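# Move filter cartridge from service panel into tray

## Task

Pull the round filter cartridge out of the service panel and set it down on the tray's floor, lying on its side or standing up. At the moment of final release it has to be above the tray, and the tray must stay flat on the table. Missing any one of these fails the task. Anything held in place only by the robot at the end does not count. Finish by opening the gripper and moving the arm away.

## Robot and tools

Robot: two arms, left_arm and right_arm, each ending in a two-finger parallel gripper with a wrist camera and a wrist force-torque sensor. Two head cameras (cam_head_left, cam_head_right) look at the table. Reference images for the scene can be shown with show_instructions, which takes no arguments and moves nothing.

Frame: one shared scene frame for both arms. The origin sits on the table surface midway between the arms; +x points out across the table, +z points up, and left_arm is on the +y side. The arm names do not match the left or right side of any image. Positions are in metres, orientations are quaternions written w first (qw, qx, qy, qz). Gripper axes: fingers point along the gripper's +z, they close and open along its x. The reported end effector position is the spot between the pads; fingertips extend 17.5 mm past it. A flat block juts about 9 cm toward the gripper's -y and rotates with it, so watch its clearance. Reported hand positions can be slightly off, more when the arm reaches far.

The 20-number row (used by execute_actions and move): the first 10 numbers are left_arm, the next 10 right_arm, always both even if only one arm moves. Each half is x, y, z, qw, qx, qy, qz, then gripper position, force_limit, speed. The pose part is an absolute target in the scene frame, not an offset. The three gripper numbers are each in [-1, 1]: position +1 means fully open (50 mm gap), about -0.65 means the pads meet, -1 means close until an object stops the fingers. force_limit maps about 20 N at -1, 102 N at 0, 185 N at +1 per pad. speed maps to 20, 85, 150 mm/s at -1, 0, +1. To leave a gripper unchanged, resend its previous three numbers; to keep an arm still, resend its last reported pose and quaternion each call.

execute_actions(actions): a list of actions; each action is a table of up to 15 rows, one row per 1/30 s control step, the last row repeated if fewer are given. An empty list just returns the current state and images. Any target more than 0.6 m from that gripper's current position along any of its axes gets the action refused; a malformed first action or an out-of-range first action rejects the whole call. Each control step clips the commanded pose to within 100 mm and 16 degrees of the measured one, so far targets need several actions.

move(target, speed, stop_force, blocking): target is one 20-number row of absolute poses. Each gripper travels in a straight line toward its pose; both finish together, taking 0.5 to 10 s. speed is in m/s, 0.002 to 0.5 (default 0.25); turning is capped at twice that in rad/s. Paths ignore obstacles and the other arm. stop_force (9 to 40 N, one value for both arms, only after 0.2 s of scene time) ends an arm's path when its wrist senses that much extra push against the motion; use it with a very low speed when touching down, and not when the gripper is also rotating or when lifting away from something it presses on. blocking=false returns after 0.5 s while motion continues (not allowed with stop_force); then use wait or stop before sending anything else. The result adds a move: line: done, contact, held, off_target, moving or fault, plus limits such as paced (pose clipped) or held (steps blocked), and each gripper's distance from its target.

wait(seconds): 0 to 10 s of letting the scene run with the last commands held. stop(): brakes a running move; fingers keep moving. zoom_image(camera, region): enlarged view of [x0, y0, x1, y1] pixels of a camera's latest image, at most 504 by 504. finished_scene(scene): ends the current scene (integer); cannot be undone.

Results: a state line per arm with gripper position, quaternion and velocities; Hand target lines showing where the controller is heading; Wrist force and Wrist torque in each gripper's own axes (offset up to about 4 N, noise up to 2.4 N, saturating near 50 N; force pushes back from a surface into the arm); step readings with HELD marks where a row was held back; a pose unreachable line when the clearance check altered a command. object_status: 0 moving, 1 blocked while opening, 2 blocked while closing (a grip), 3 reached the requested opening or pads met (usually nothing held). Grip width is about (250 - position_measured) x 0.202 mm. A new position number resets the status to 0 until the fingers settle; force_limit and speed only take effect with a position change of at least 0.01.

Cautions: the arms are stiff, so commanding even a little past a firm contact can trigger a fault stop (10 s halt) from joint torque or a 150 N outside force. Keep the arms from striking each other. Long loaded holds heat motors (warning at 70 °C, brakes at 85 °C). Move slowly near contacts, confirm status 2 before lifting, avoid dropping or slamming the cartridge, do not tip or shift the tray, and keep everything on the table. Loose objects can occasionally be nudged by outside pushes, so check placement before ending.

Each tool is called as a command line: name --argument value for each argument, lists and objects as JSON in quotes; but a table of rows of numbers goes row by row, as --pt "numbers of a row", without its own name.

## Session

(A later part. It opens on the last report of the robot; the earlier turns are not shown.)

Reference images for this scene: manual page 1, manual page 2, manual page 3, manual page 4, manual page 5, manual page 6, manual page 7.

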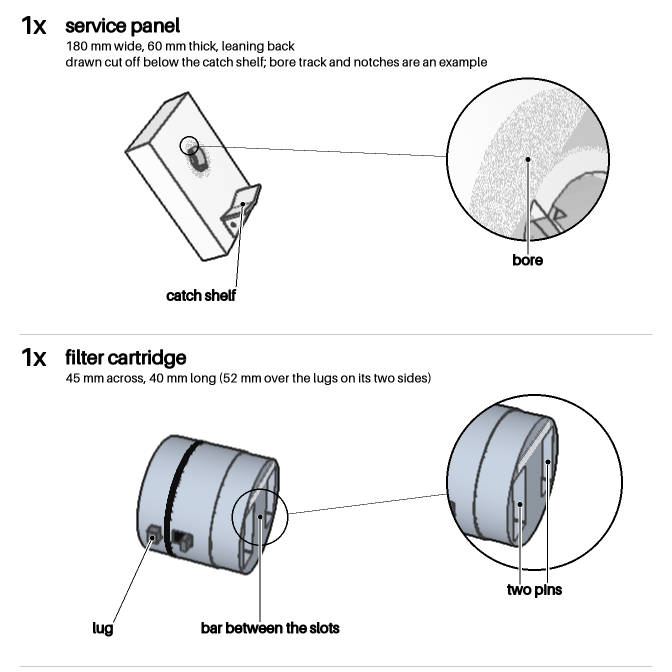

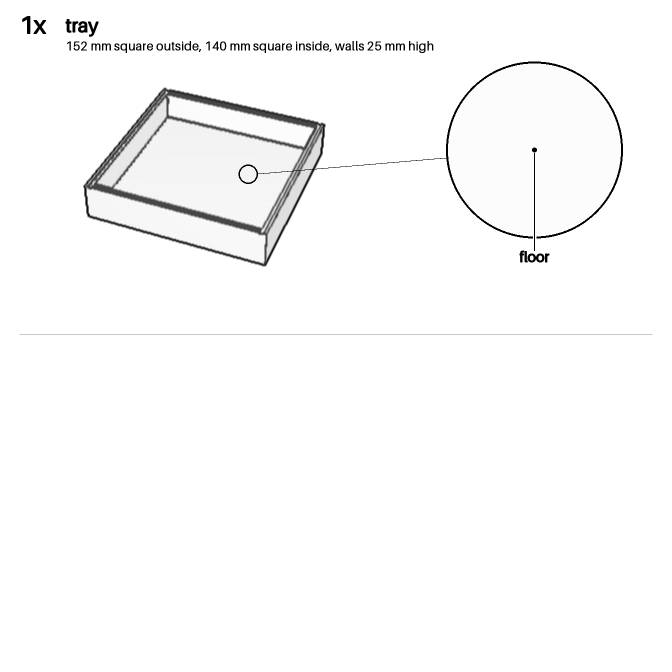

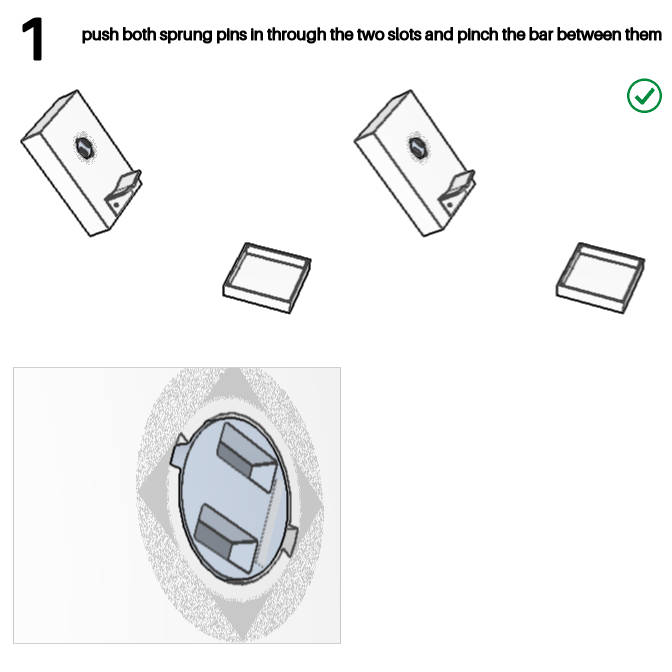

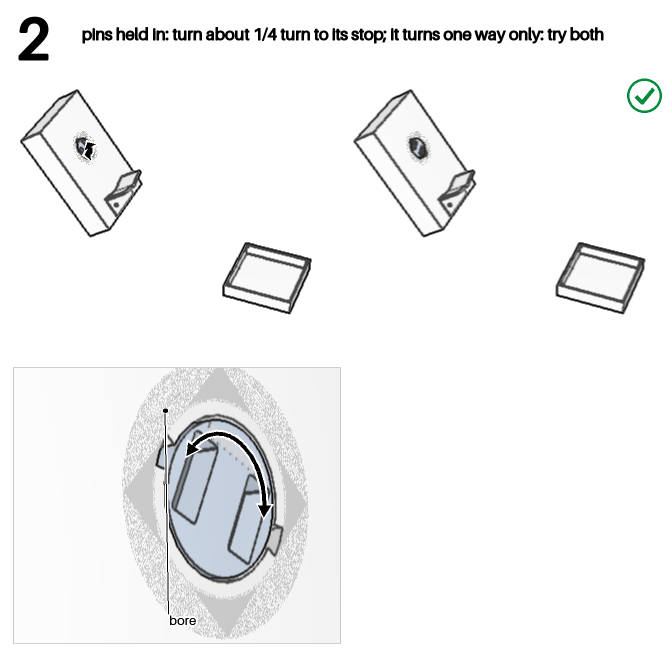

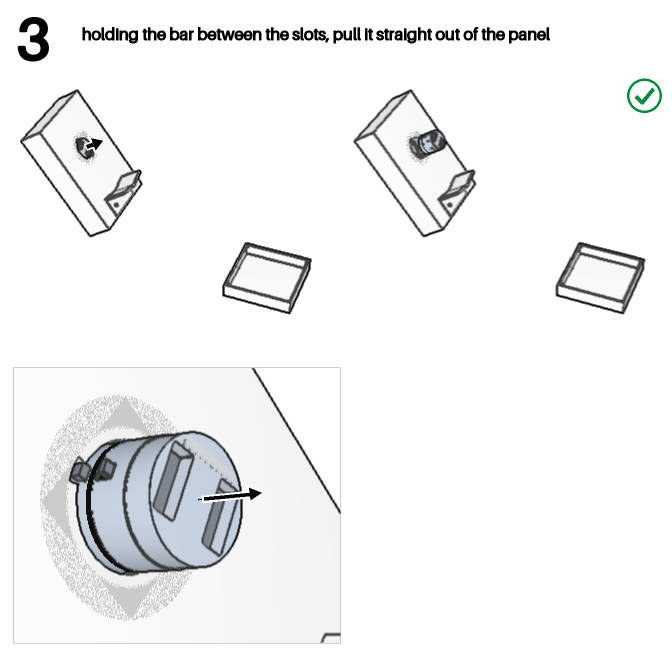

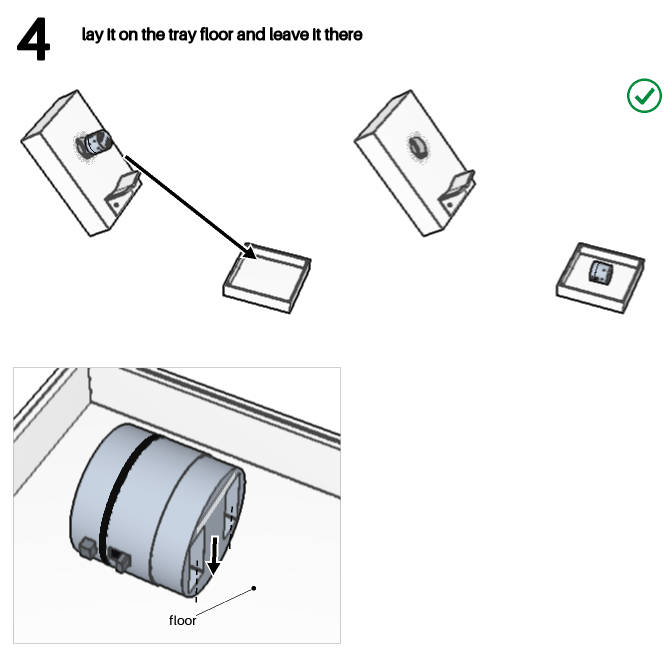

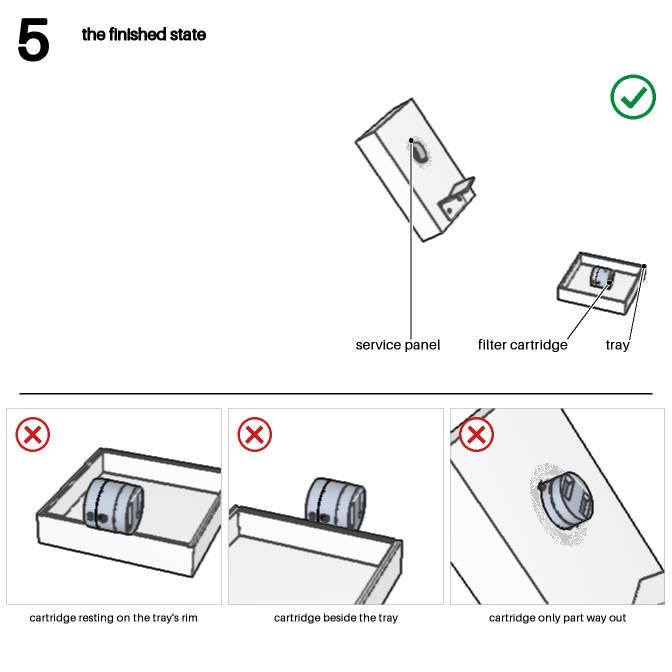

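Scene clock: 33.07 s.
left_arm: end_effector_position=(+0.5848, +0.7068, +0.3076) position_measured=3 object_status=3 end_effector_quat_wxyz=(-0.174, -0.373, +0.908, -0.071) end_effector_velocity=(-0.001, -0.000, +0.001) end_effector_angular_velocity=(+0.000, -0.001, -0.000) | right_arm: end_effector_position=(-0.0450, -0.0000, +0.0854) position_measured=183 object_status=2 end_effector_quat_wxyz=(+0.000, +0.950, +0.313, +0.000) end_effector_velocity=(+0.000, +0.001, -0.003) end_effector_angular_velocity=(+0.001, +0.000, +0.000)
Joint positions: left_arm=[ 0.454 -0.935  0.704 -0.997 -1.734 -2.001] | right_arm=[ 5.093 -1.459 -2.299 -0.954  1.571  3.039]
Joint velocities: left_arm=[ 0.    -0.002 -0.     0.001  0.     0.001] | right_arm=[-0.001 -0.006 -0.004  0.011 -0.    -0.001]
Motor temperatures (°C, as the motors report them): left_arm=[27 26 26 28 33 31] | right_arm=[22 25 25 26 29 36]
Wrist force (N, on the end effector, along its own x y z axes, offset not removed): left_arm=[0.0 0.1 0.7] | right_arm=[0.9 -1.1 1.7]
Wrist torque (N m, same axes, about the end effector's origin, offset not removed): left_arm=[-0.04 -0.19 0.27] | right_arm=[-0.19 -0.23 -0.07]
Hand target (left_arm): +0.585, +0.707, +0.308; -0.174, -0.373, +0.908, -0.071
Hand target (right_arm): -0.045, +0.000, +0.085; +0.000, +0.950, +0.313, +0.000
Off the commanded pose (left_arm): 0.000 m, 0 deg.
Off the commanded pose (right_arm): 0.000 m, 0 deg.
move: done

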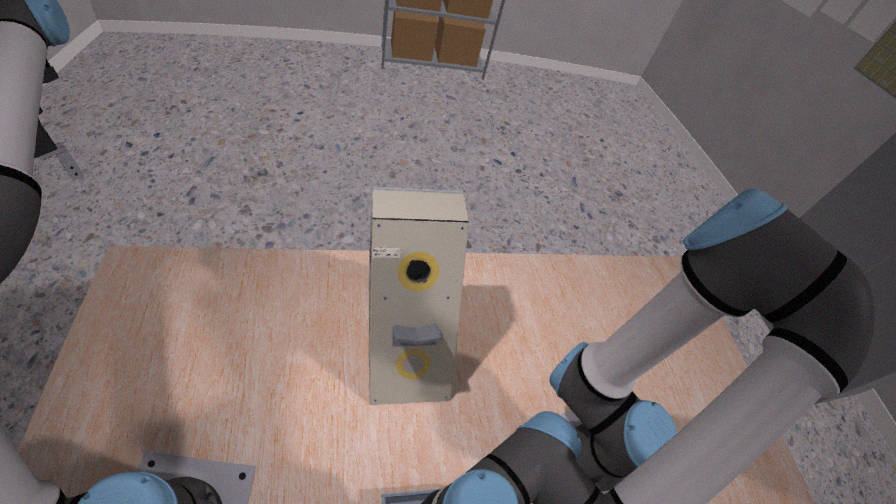

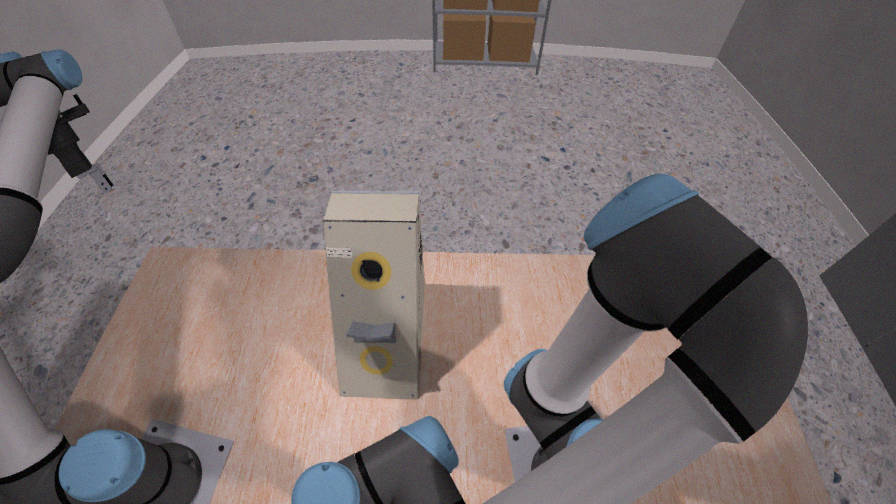

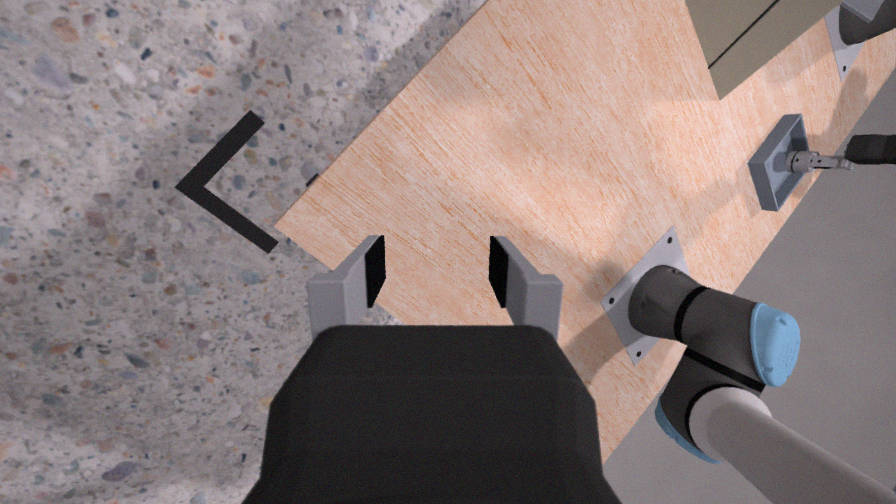

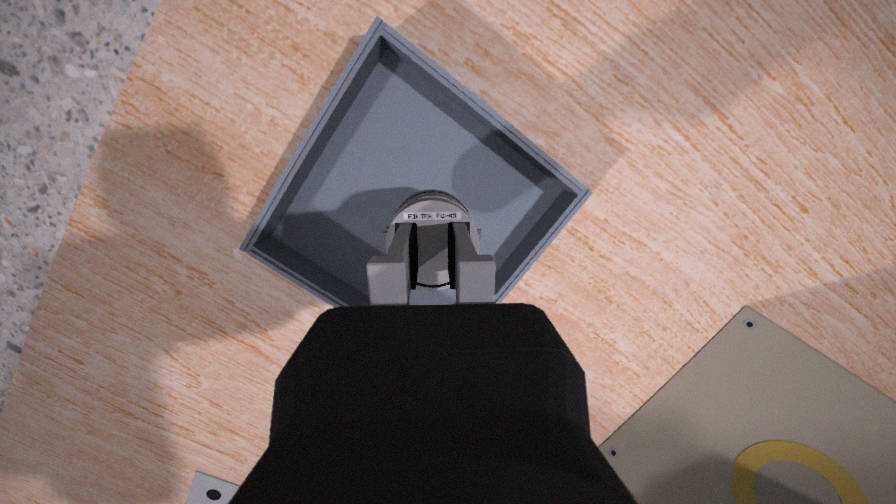

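About 1 cm off centre; shift to x=-0.055.

move --target '[0.5848,0.7068,0.3076,-0.174,-0.373,0.908,-0.071,1,0,0, -0.055,-0.003,0.059,0,0.9497,0.3132,0,-1,-0.3,-1]' --speed 0.05

move --target '[0.5848,0.7068,0.3076,-0.174,-0.373,0.908,-0.071,1,0,0, -0.055,-0.003,0.045,0,0.9497,0.3132,0,-1,-0.3,-1]' --speed 0.003 --stop_force 9

Scene clock: 34.33 s.
left_arm: end_effector_position=(+0.5848, +0.7068, +0.3076) position_measured=3 object_status=3 end_effector_quat_wxyz=(-0.174, -0.373, +0.908, -0.071) end_effector_velocity=(-0.000, +0.001, -0.001) end_effector_angular_velocity=(-0.001, +0.002, +0.000) | right_arm: end_effector_position=(-0.0549, -0.0030, +0.0593) position_measured=183 object_status=2 end_effector_quat_wxyz=(+0.000, +0.950, +0.313, -0.000) end_effector_velocity=(-0.002, -0.001, -0.003) end_effector_angular_velocity=(-0.002, -0.001, +0.002)
Joint positions: left_arm=[ 0.454 -0.935  0.704 -0.997 -1.734 -2.001] | right_arm=[ 5.119 -1.508 -2.34  -0.864  1.571  3.065]
Joint velocities: left_arm=[0.001 0.001 0.    0.    0.    0.001] | right_arm=[ 0.004 -0.007 -0.004  0.009  0.001  0.002]
Motor temperatures (°C, as the motors report them): left_arm=[27 26 26 28 33 31] | right_arm=[22 25 25 26 29 36]
Wrist force (N, on the end effector, along its own x y z axes, offset not removed): left_arm=[-1.2 -0.3 2.9] | right_arm=[0.3 -0.1 2.4]
Wrist torque (N m, same axes, about the end effector's origin, offset not removed): left_arm=[-0.16 0.45 -0.04] | right_arm=[0.01 -0.11 0.04]
Hand target (left_arm): +0.585, +0.707, +0.308; -0.174, -0.373, +0.908, -0.071
Hand target (right_arm): -0.055, -0.003, +0.059; +0.000, +0.950, +0.313, -0.000
Off the commanded pose (left_arm): 0.000 m, 0 deg.
Off the commanded pose (right_arm): 0.000 m, 0 deg.
move: done

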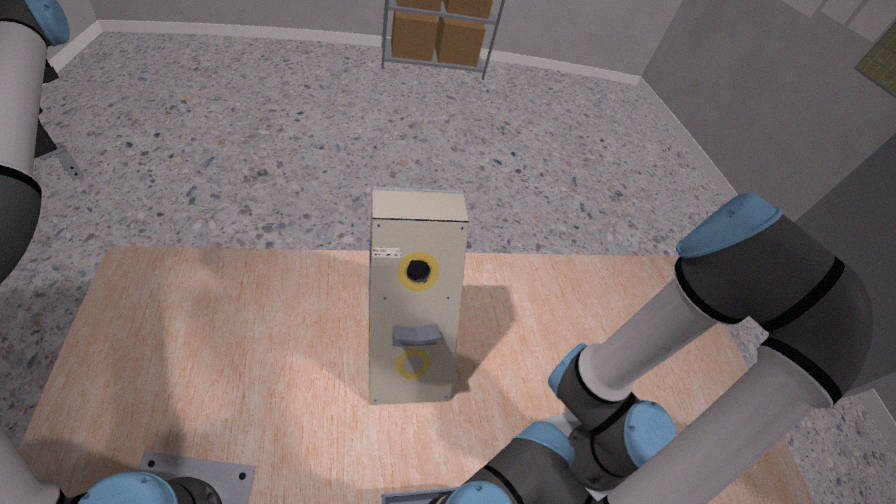

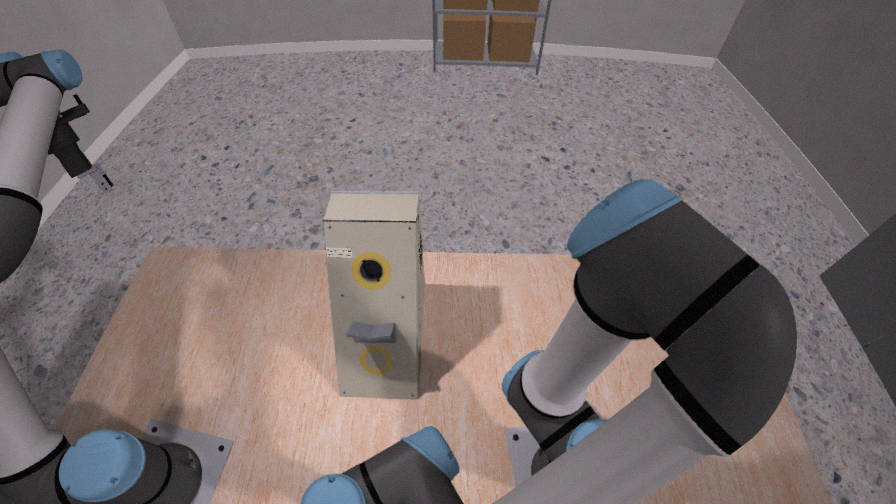

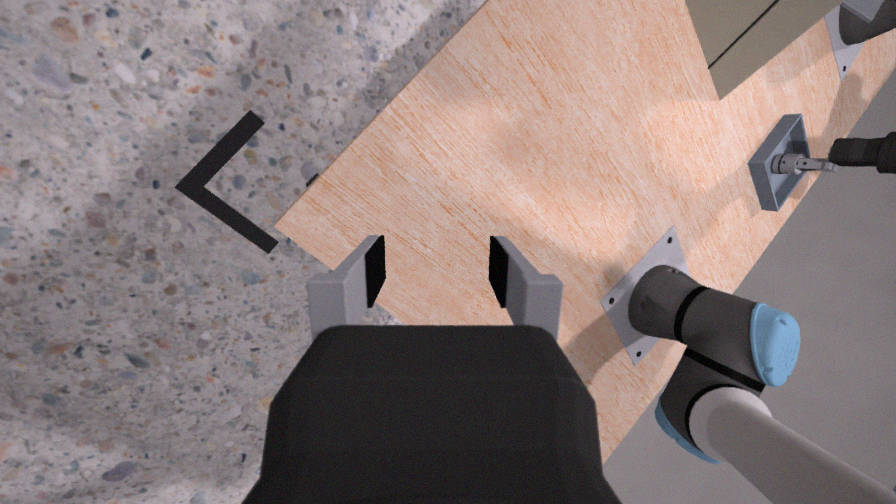

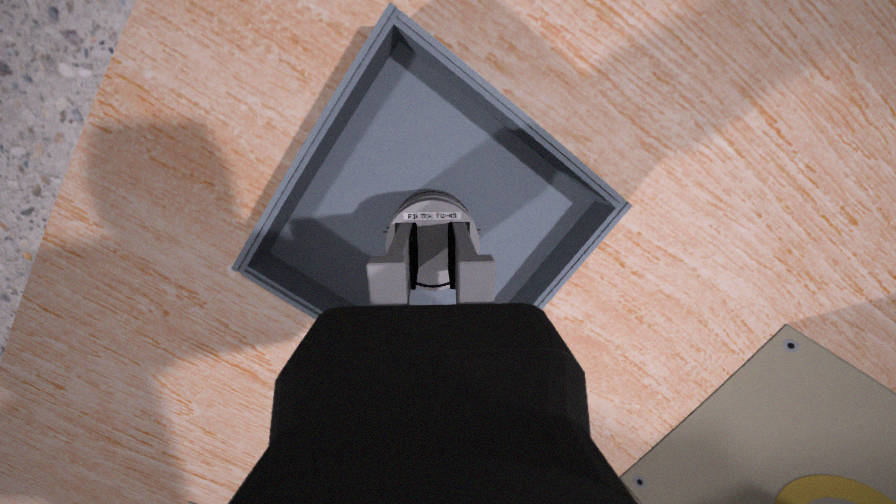

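Scene clock: 36.17 s.
left_arm: end_effector_position=(+0.5848, +0.7068, +0.3076) position_measured=3 object_status=3 end_effector_quat_wxyz=(-0.174, -0.373, +0.908, -0.071) end_effector_velocity=(-0.000, +0.001, -0.000) end_effector_angular_velocity=(-0.001, +0.001, -0.000) | right_arm: end_effector_position=(-0.0549, -0.0030, +0.0549) position_measured=183 object_status=2 end_effector_quat_wxyz=(+0.000, +0.950, +0.313, -0.000) end_effector_velocity=(+0.000, -0.002, -0.000) end_effector_angular_velocity=(-0.003, -0.002, -0.000)
Joint positions: left_arm=[ 0.454 -0.935  0.704 -0.997 -1.734 -2.001] | right_arm=[ 5.119 -1.518 -2.346 -0.848  1.571  3.065]
Joint velocities: left_arm=[0.001 0.001 0.    0.    0.    0.001] | right_arm=[ 0.001  0.002 -0.001 -0.005  0.     0.001]
Motor temperatures (°C, as the motors report them): left_arm=[27 26 26 28 33 31] | right_arm=[22 25 25 26 29 36]
Wrist force (N, on the end effector, along its own x y z axes, offset not removed): left_arm=[-0.3 -1.1 1.7] | right_arm=[-7.0 8.7 -27.3]
Wrist torque (N m, same axes, about the end effector's origin, offset not removed): left_arm=[-0.07 0.05 0.01] | right_arm=[-0.25 0.11 0.04]
Hand target (left_arm): +0.585, +0.707, +0.308; -0.174, -0.373, +0.908, -0.071
Hand target (right_arm): -0.055, -0.003, +0.055; +0.000, +0.950, +0.313, -0.000
Off the commanded pose (left_arm): 0.000 m, 0 deg.
Off the commanded pose (right_arm): 0.010 m, 0 deg.
move: contact (right_arm)

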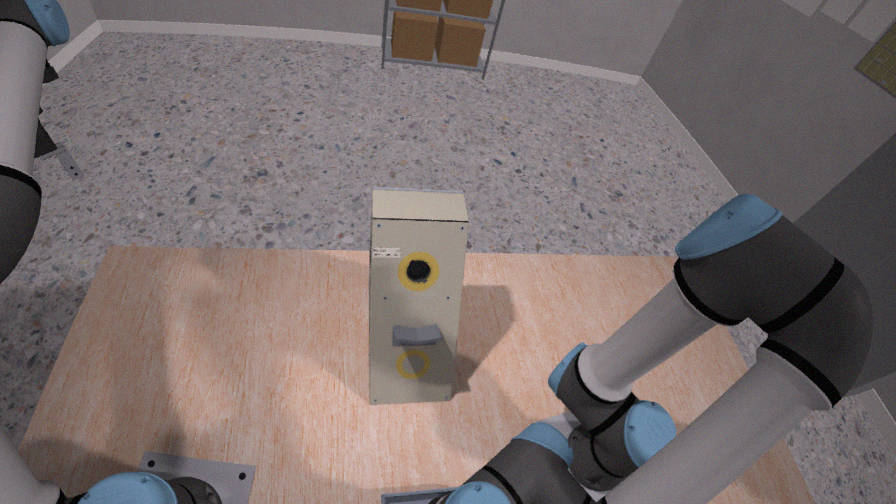

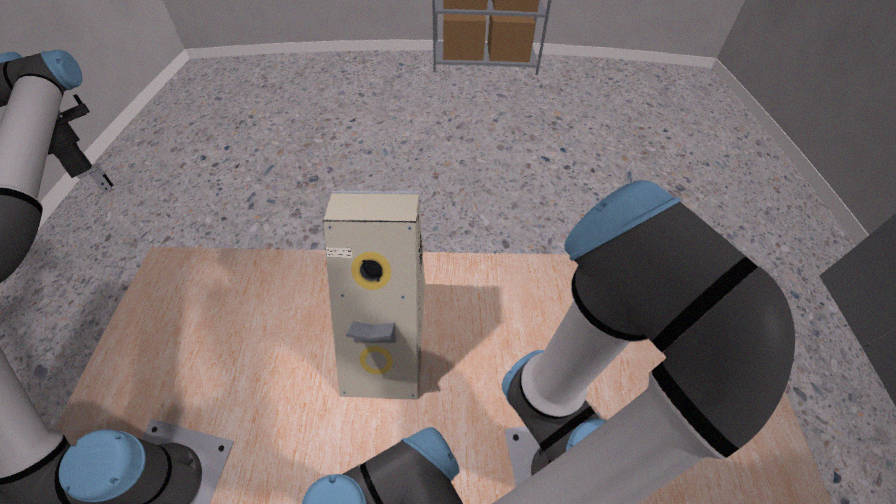

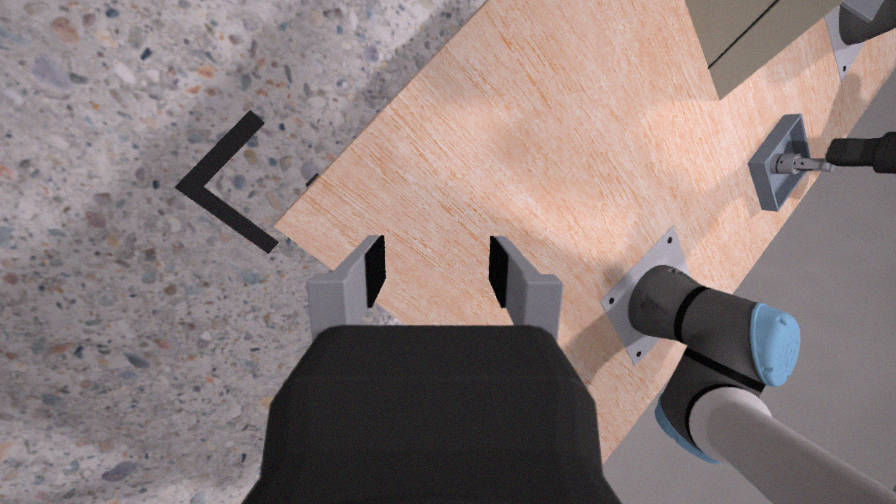

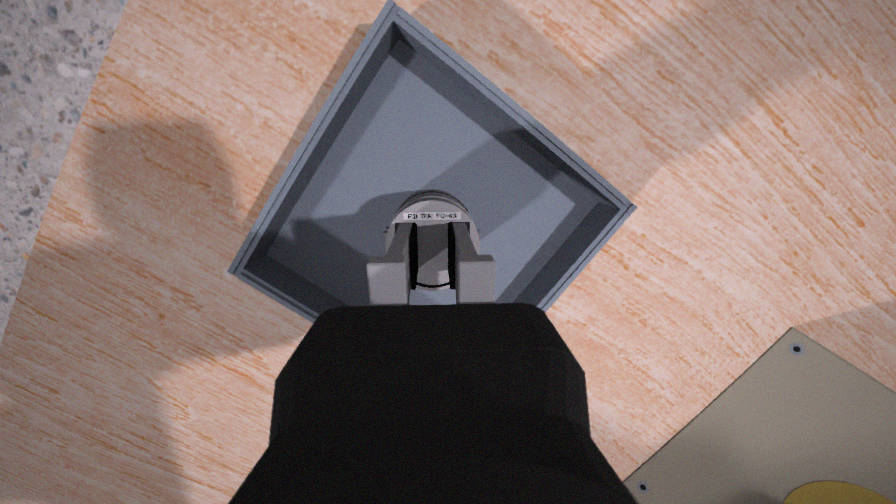

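move --target '[0.5848,0.7068,0.3076,-0.174,-0.373,0.908,-0.071,1,0,0, -0.055,-0.003,0.0553,0,0.9497,0.3132,0,-0.1,-0.3,-1]' --speed 0.004

move --target '[0.5848,0.7068,0.3076,-0.174,-0.373,0.908,-0.071,1,0,0, -0.055,-0.003,0.15,0,0.9497,0.3132,0,-0.1,-0.3,-1]' --speed 0.07

Scene clock: 37.10 s.
left_arm: end_effector_position=(+0.5848, +0.7068, +0.3076) position_measured=3 object_status=3 end_effector_quat_wxyz=(-0.174, -0.373, +0.908, -0.071) end_effector_velocity=(-0.000, +0.000, +0.001) end_effector_angular_velocity=(+0.001, -0.002, +0.001) | right_arm: end_effector_position=(-0.0550, -0.0030, +0.0553) position_measured=167 object_status=3 end_effector_quat_wxyz=(+0.000, +0.950, +0.313, +0.000) end_effector_velocity=(+0.000, +0.000, +0.001) end_effector_angular_velocity=(+0.002, -0.001, +0.000)
Joint positions: left_arm=[ 0.454 -0.935  0.704 -0.997 -1.734 -2.001] | right_arm=[ 5.12  -1.517 -2.346 -0.849  1.571  3.066]
Joint velocities: left_arm=[ 0.001 -0.001 -0.    -0.001  0.     0.   ] | right_arm=[ 0.     0.002 -0.001 -0.    -0.002 -0.   ]
Motor temperatures (°C, as the motors report them): left_arm=[27 26 26 28 33 31] | right_arm=[22 25 25 26 29 36]
Wrist force (N, on the end effector, along its own x y z axes, offset not removed): left_arm=[0.1 -1.1 -0.1] | right_arm=[1.7 0.2 -5.3]
Wrist torque (N m, same axes, about the end effector's origin, offset not removed): left_arm=[-0.27 -0.11 0.03] | right_arm=[-0.17 -0.26 0.03]
Hand target (left_arm): +0.585, +0.707, +0.308; -0.174, -0.373, +0.908, -0.071
Hand target (right_arm): -0.055, -0.003, +0.055; +0.000, +0.950, +0.313, -0.000
Off the commanded pose (left_arm): 0.000 m, 0 deg.
Off the commanded pose (right_arm): 0.000 m, 0 deg.
move: done

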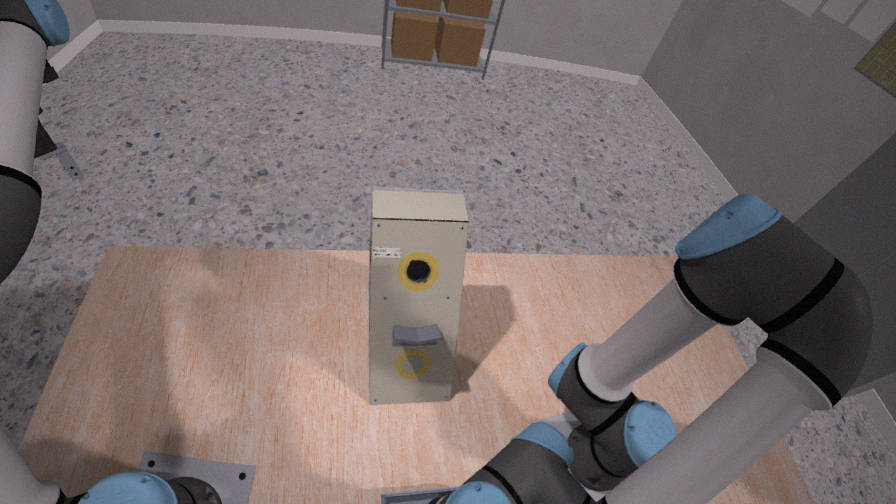

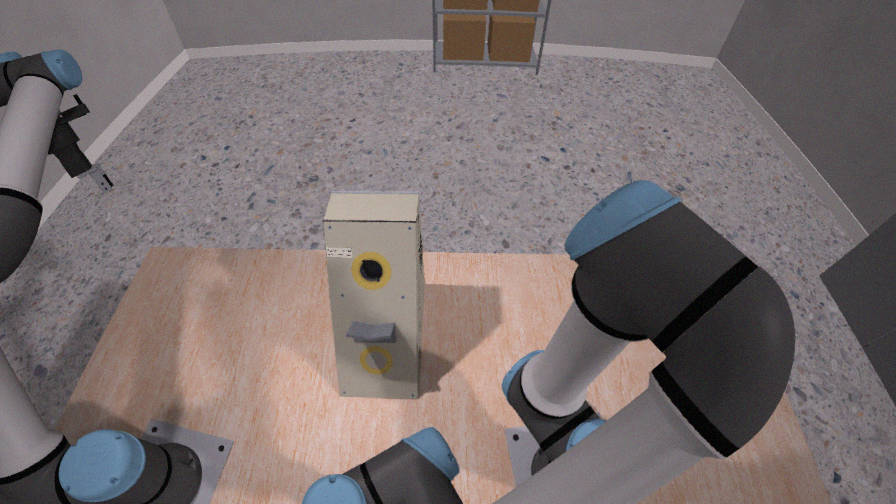

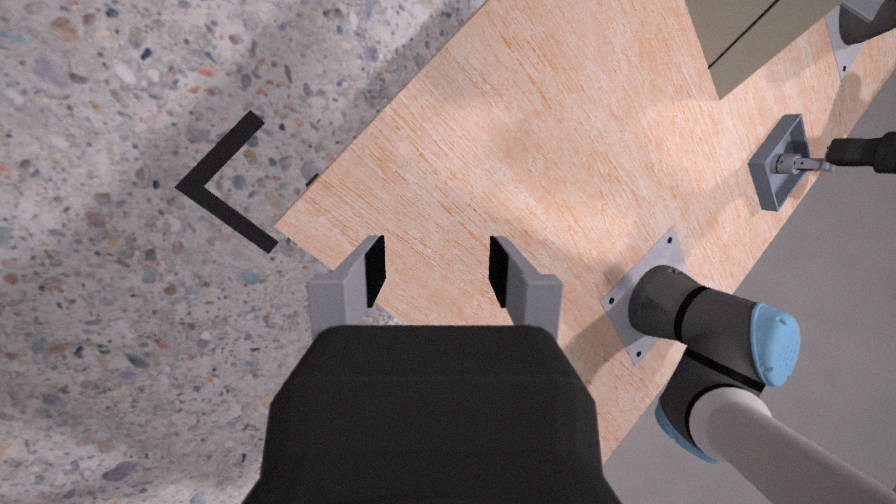

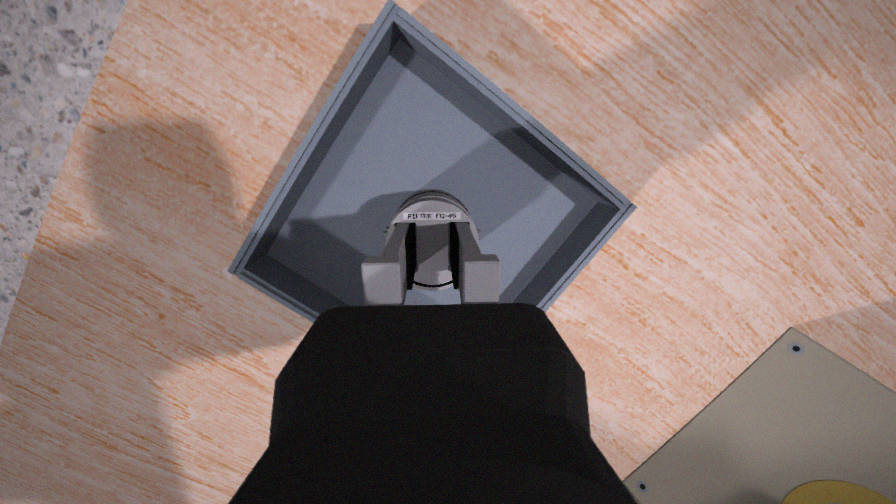

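Scene clock: 38.93 s.
left_arm: end_effector_position=(+0.5848, +0.7068, +0.3076) position_measured=3 object_status=3 end_effector_quat_wxyz=(-0.174, -0.373, +0.908, -0.071) end_effector_velocity=(+0.000, +0.000, -0.000) end_effector_angular_velocity=(+0.001, +0.000, +0.003) | right_arm: end_effector_position=(-0.0549, -0.0031, +0.1496) position_measured=167 object_status=3 end_effector_quat_wxyz=(-0.000, +0.950, +0.313, -0.000) end_effector_velocity=(-0.001, -0.000, +0.003) end_effector_angular_velocity=(-0.000, +0.001, +0.001)
Joint positions: left_arm=[ 0.454 -0.935  0.704 -0.997 -1.734 -2.001] | right_arm=[ 5.12  -1.362 -2.189 -1.162  1.571  3.066]
Joint velocities: left_arm=[ 0.     0.    -0.    -0.    -0.    -0.002] | right_arm=[ 0.001  0.004  0.006 -0.009  0.001 -0.   ]
Motor temperatures (°C, as the motors report them): left_arm=[27 26 26 28 33 31] | right_arm=[22 25 25 26 29 36]
Wrist force (N, on the end effector, along its own x y z axes, offset not removed): left_arm=[2.3 -2.3 -1.9] | right_arm=[0.2 -0.4 0.1]
Wrist torque (N m, same axes, about the end effector's origin, offset not removed): left_arm=[-0.63 -0.37 -0.13] | right_arm=[-0.12 -0.20 0.06]
Hand target (left_arm): +0.585, +0.707, +0.308; -0.174, -0.373, +0.908, -0.071
Hand target (right_arm): -0.055, -0.003, +0.150; -0.000, +0.950, +0.313, -0.000
Off the commanded pose (left_arm): 0.000 m, 0 deg.
Off the commanded pose (right_arm): 0.000 m, 0 deg.
move: done

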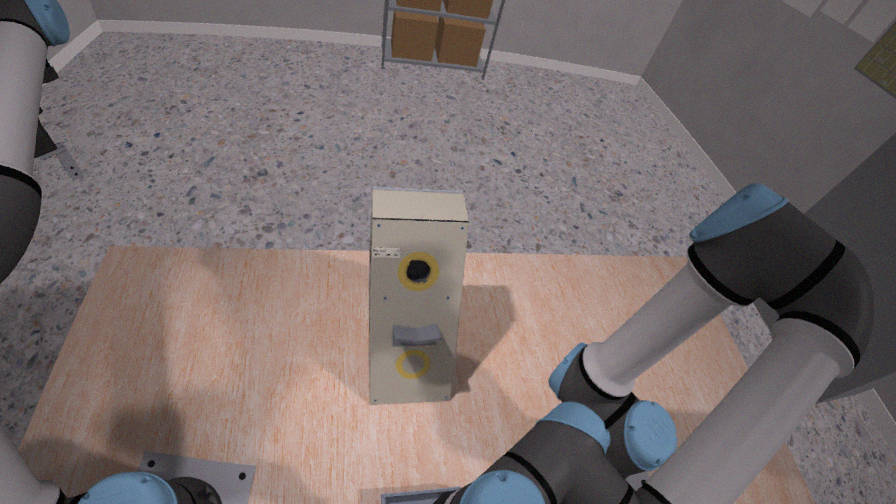

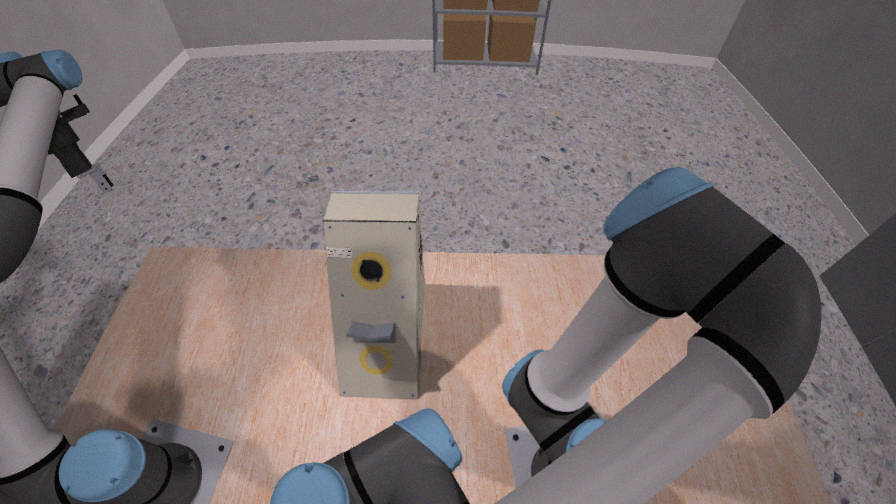

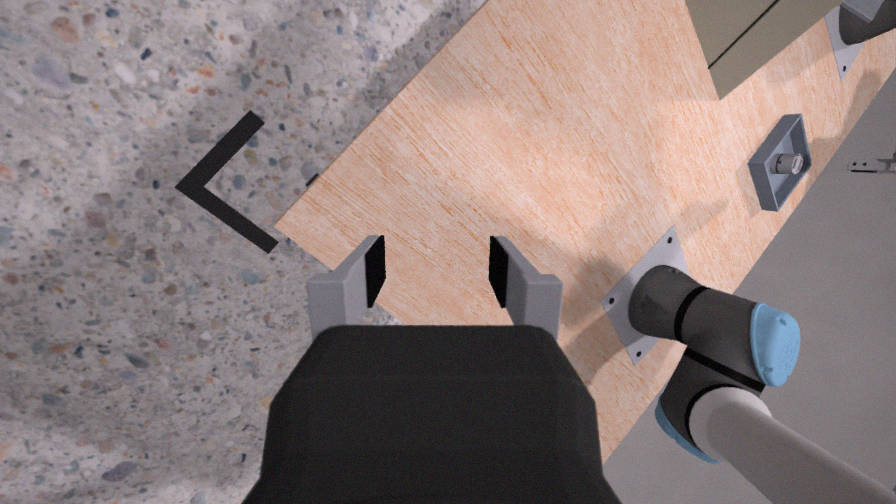

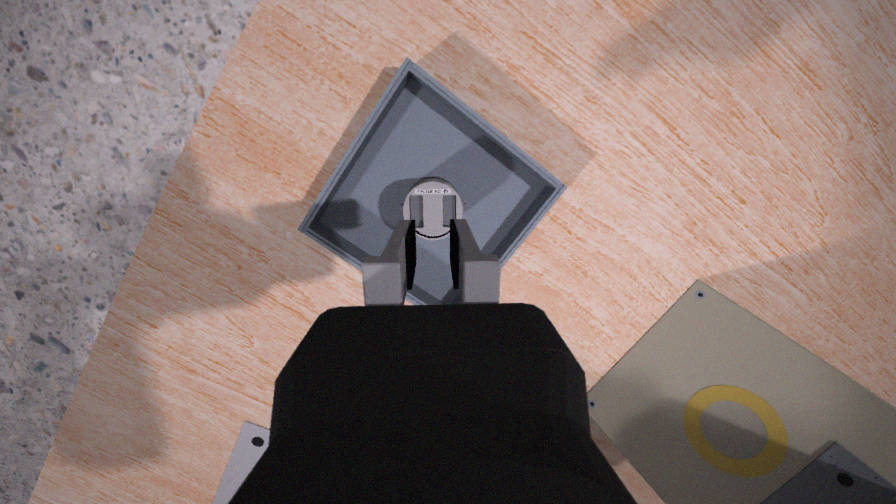

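finished_scene --scene 2

The scene is finished: the task was done.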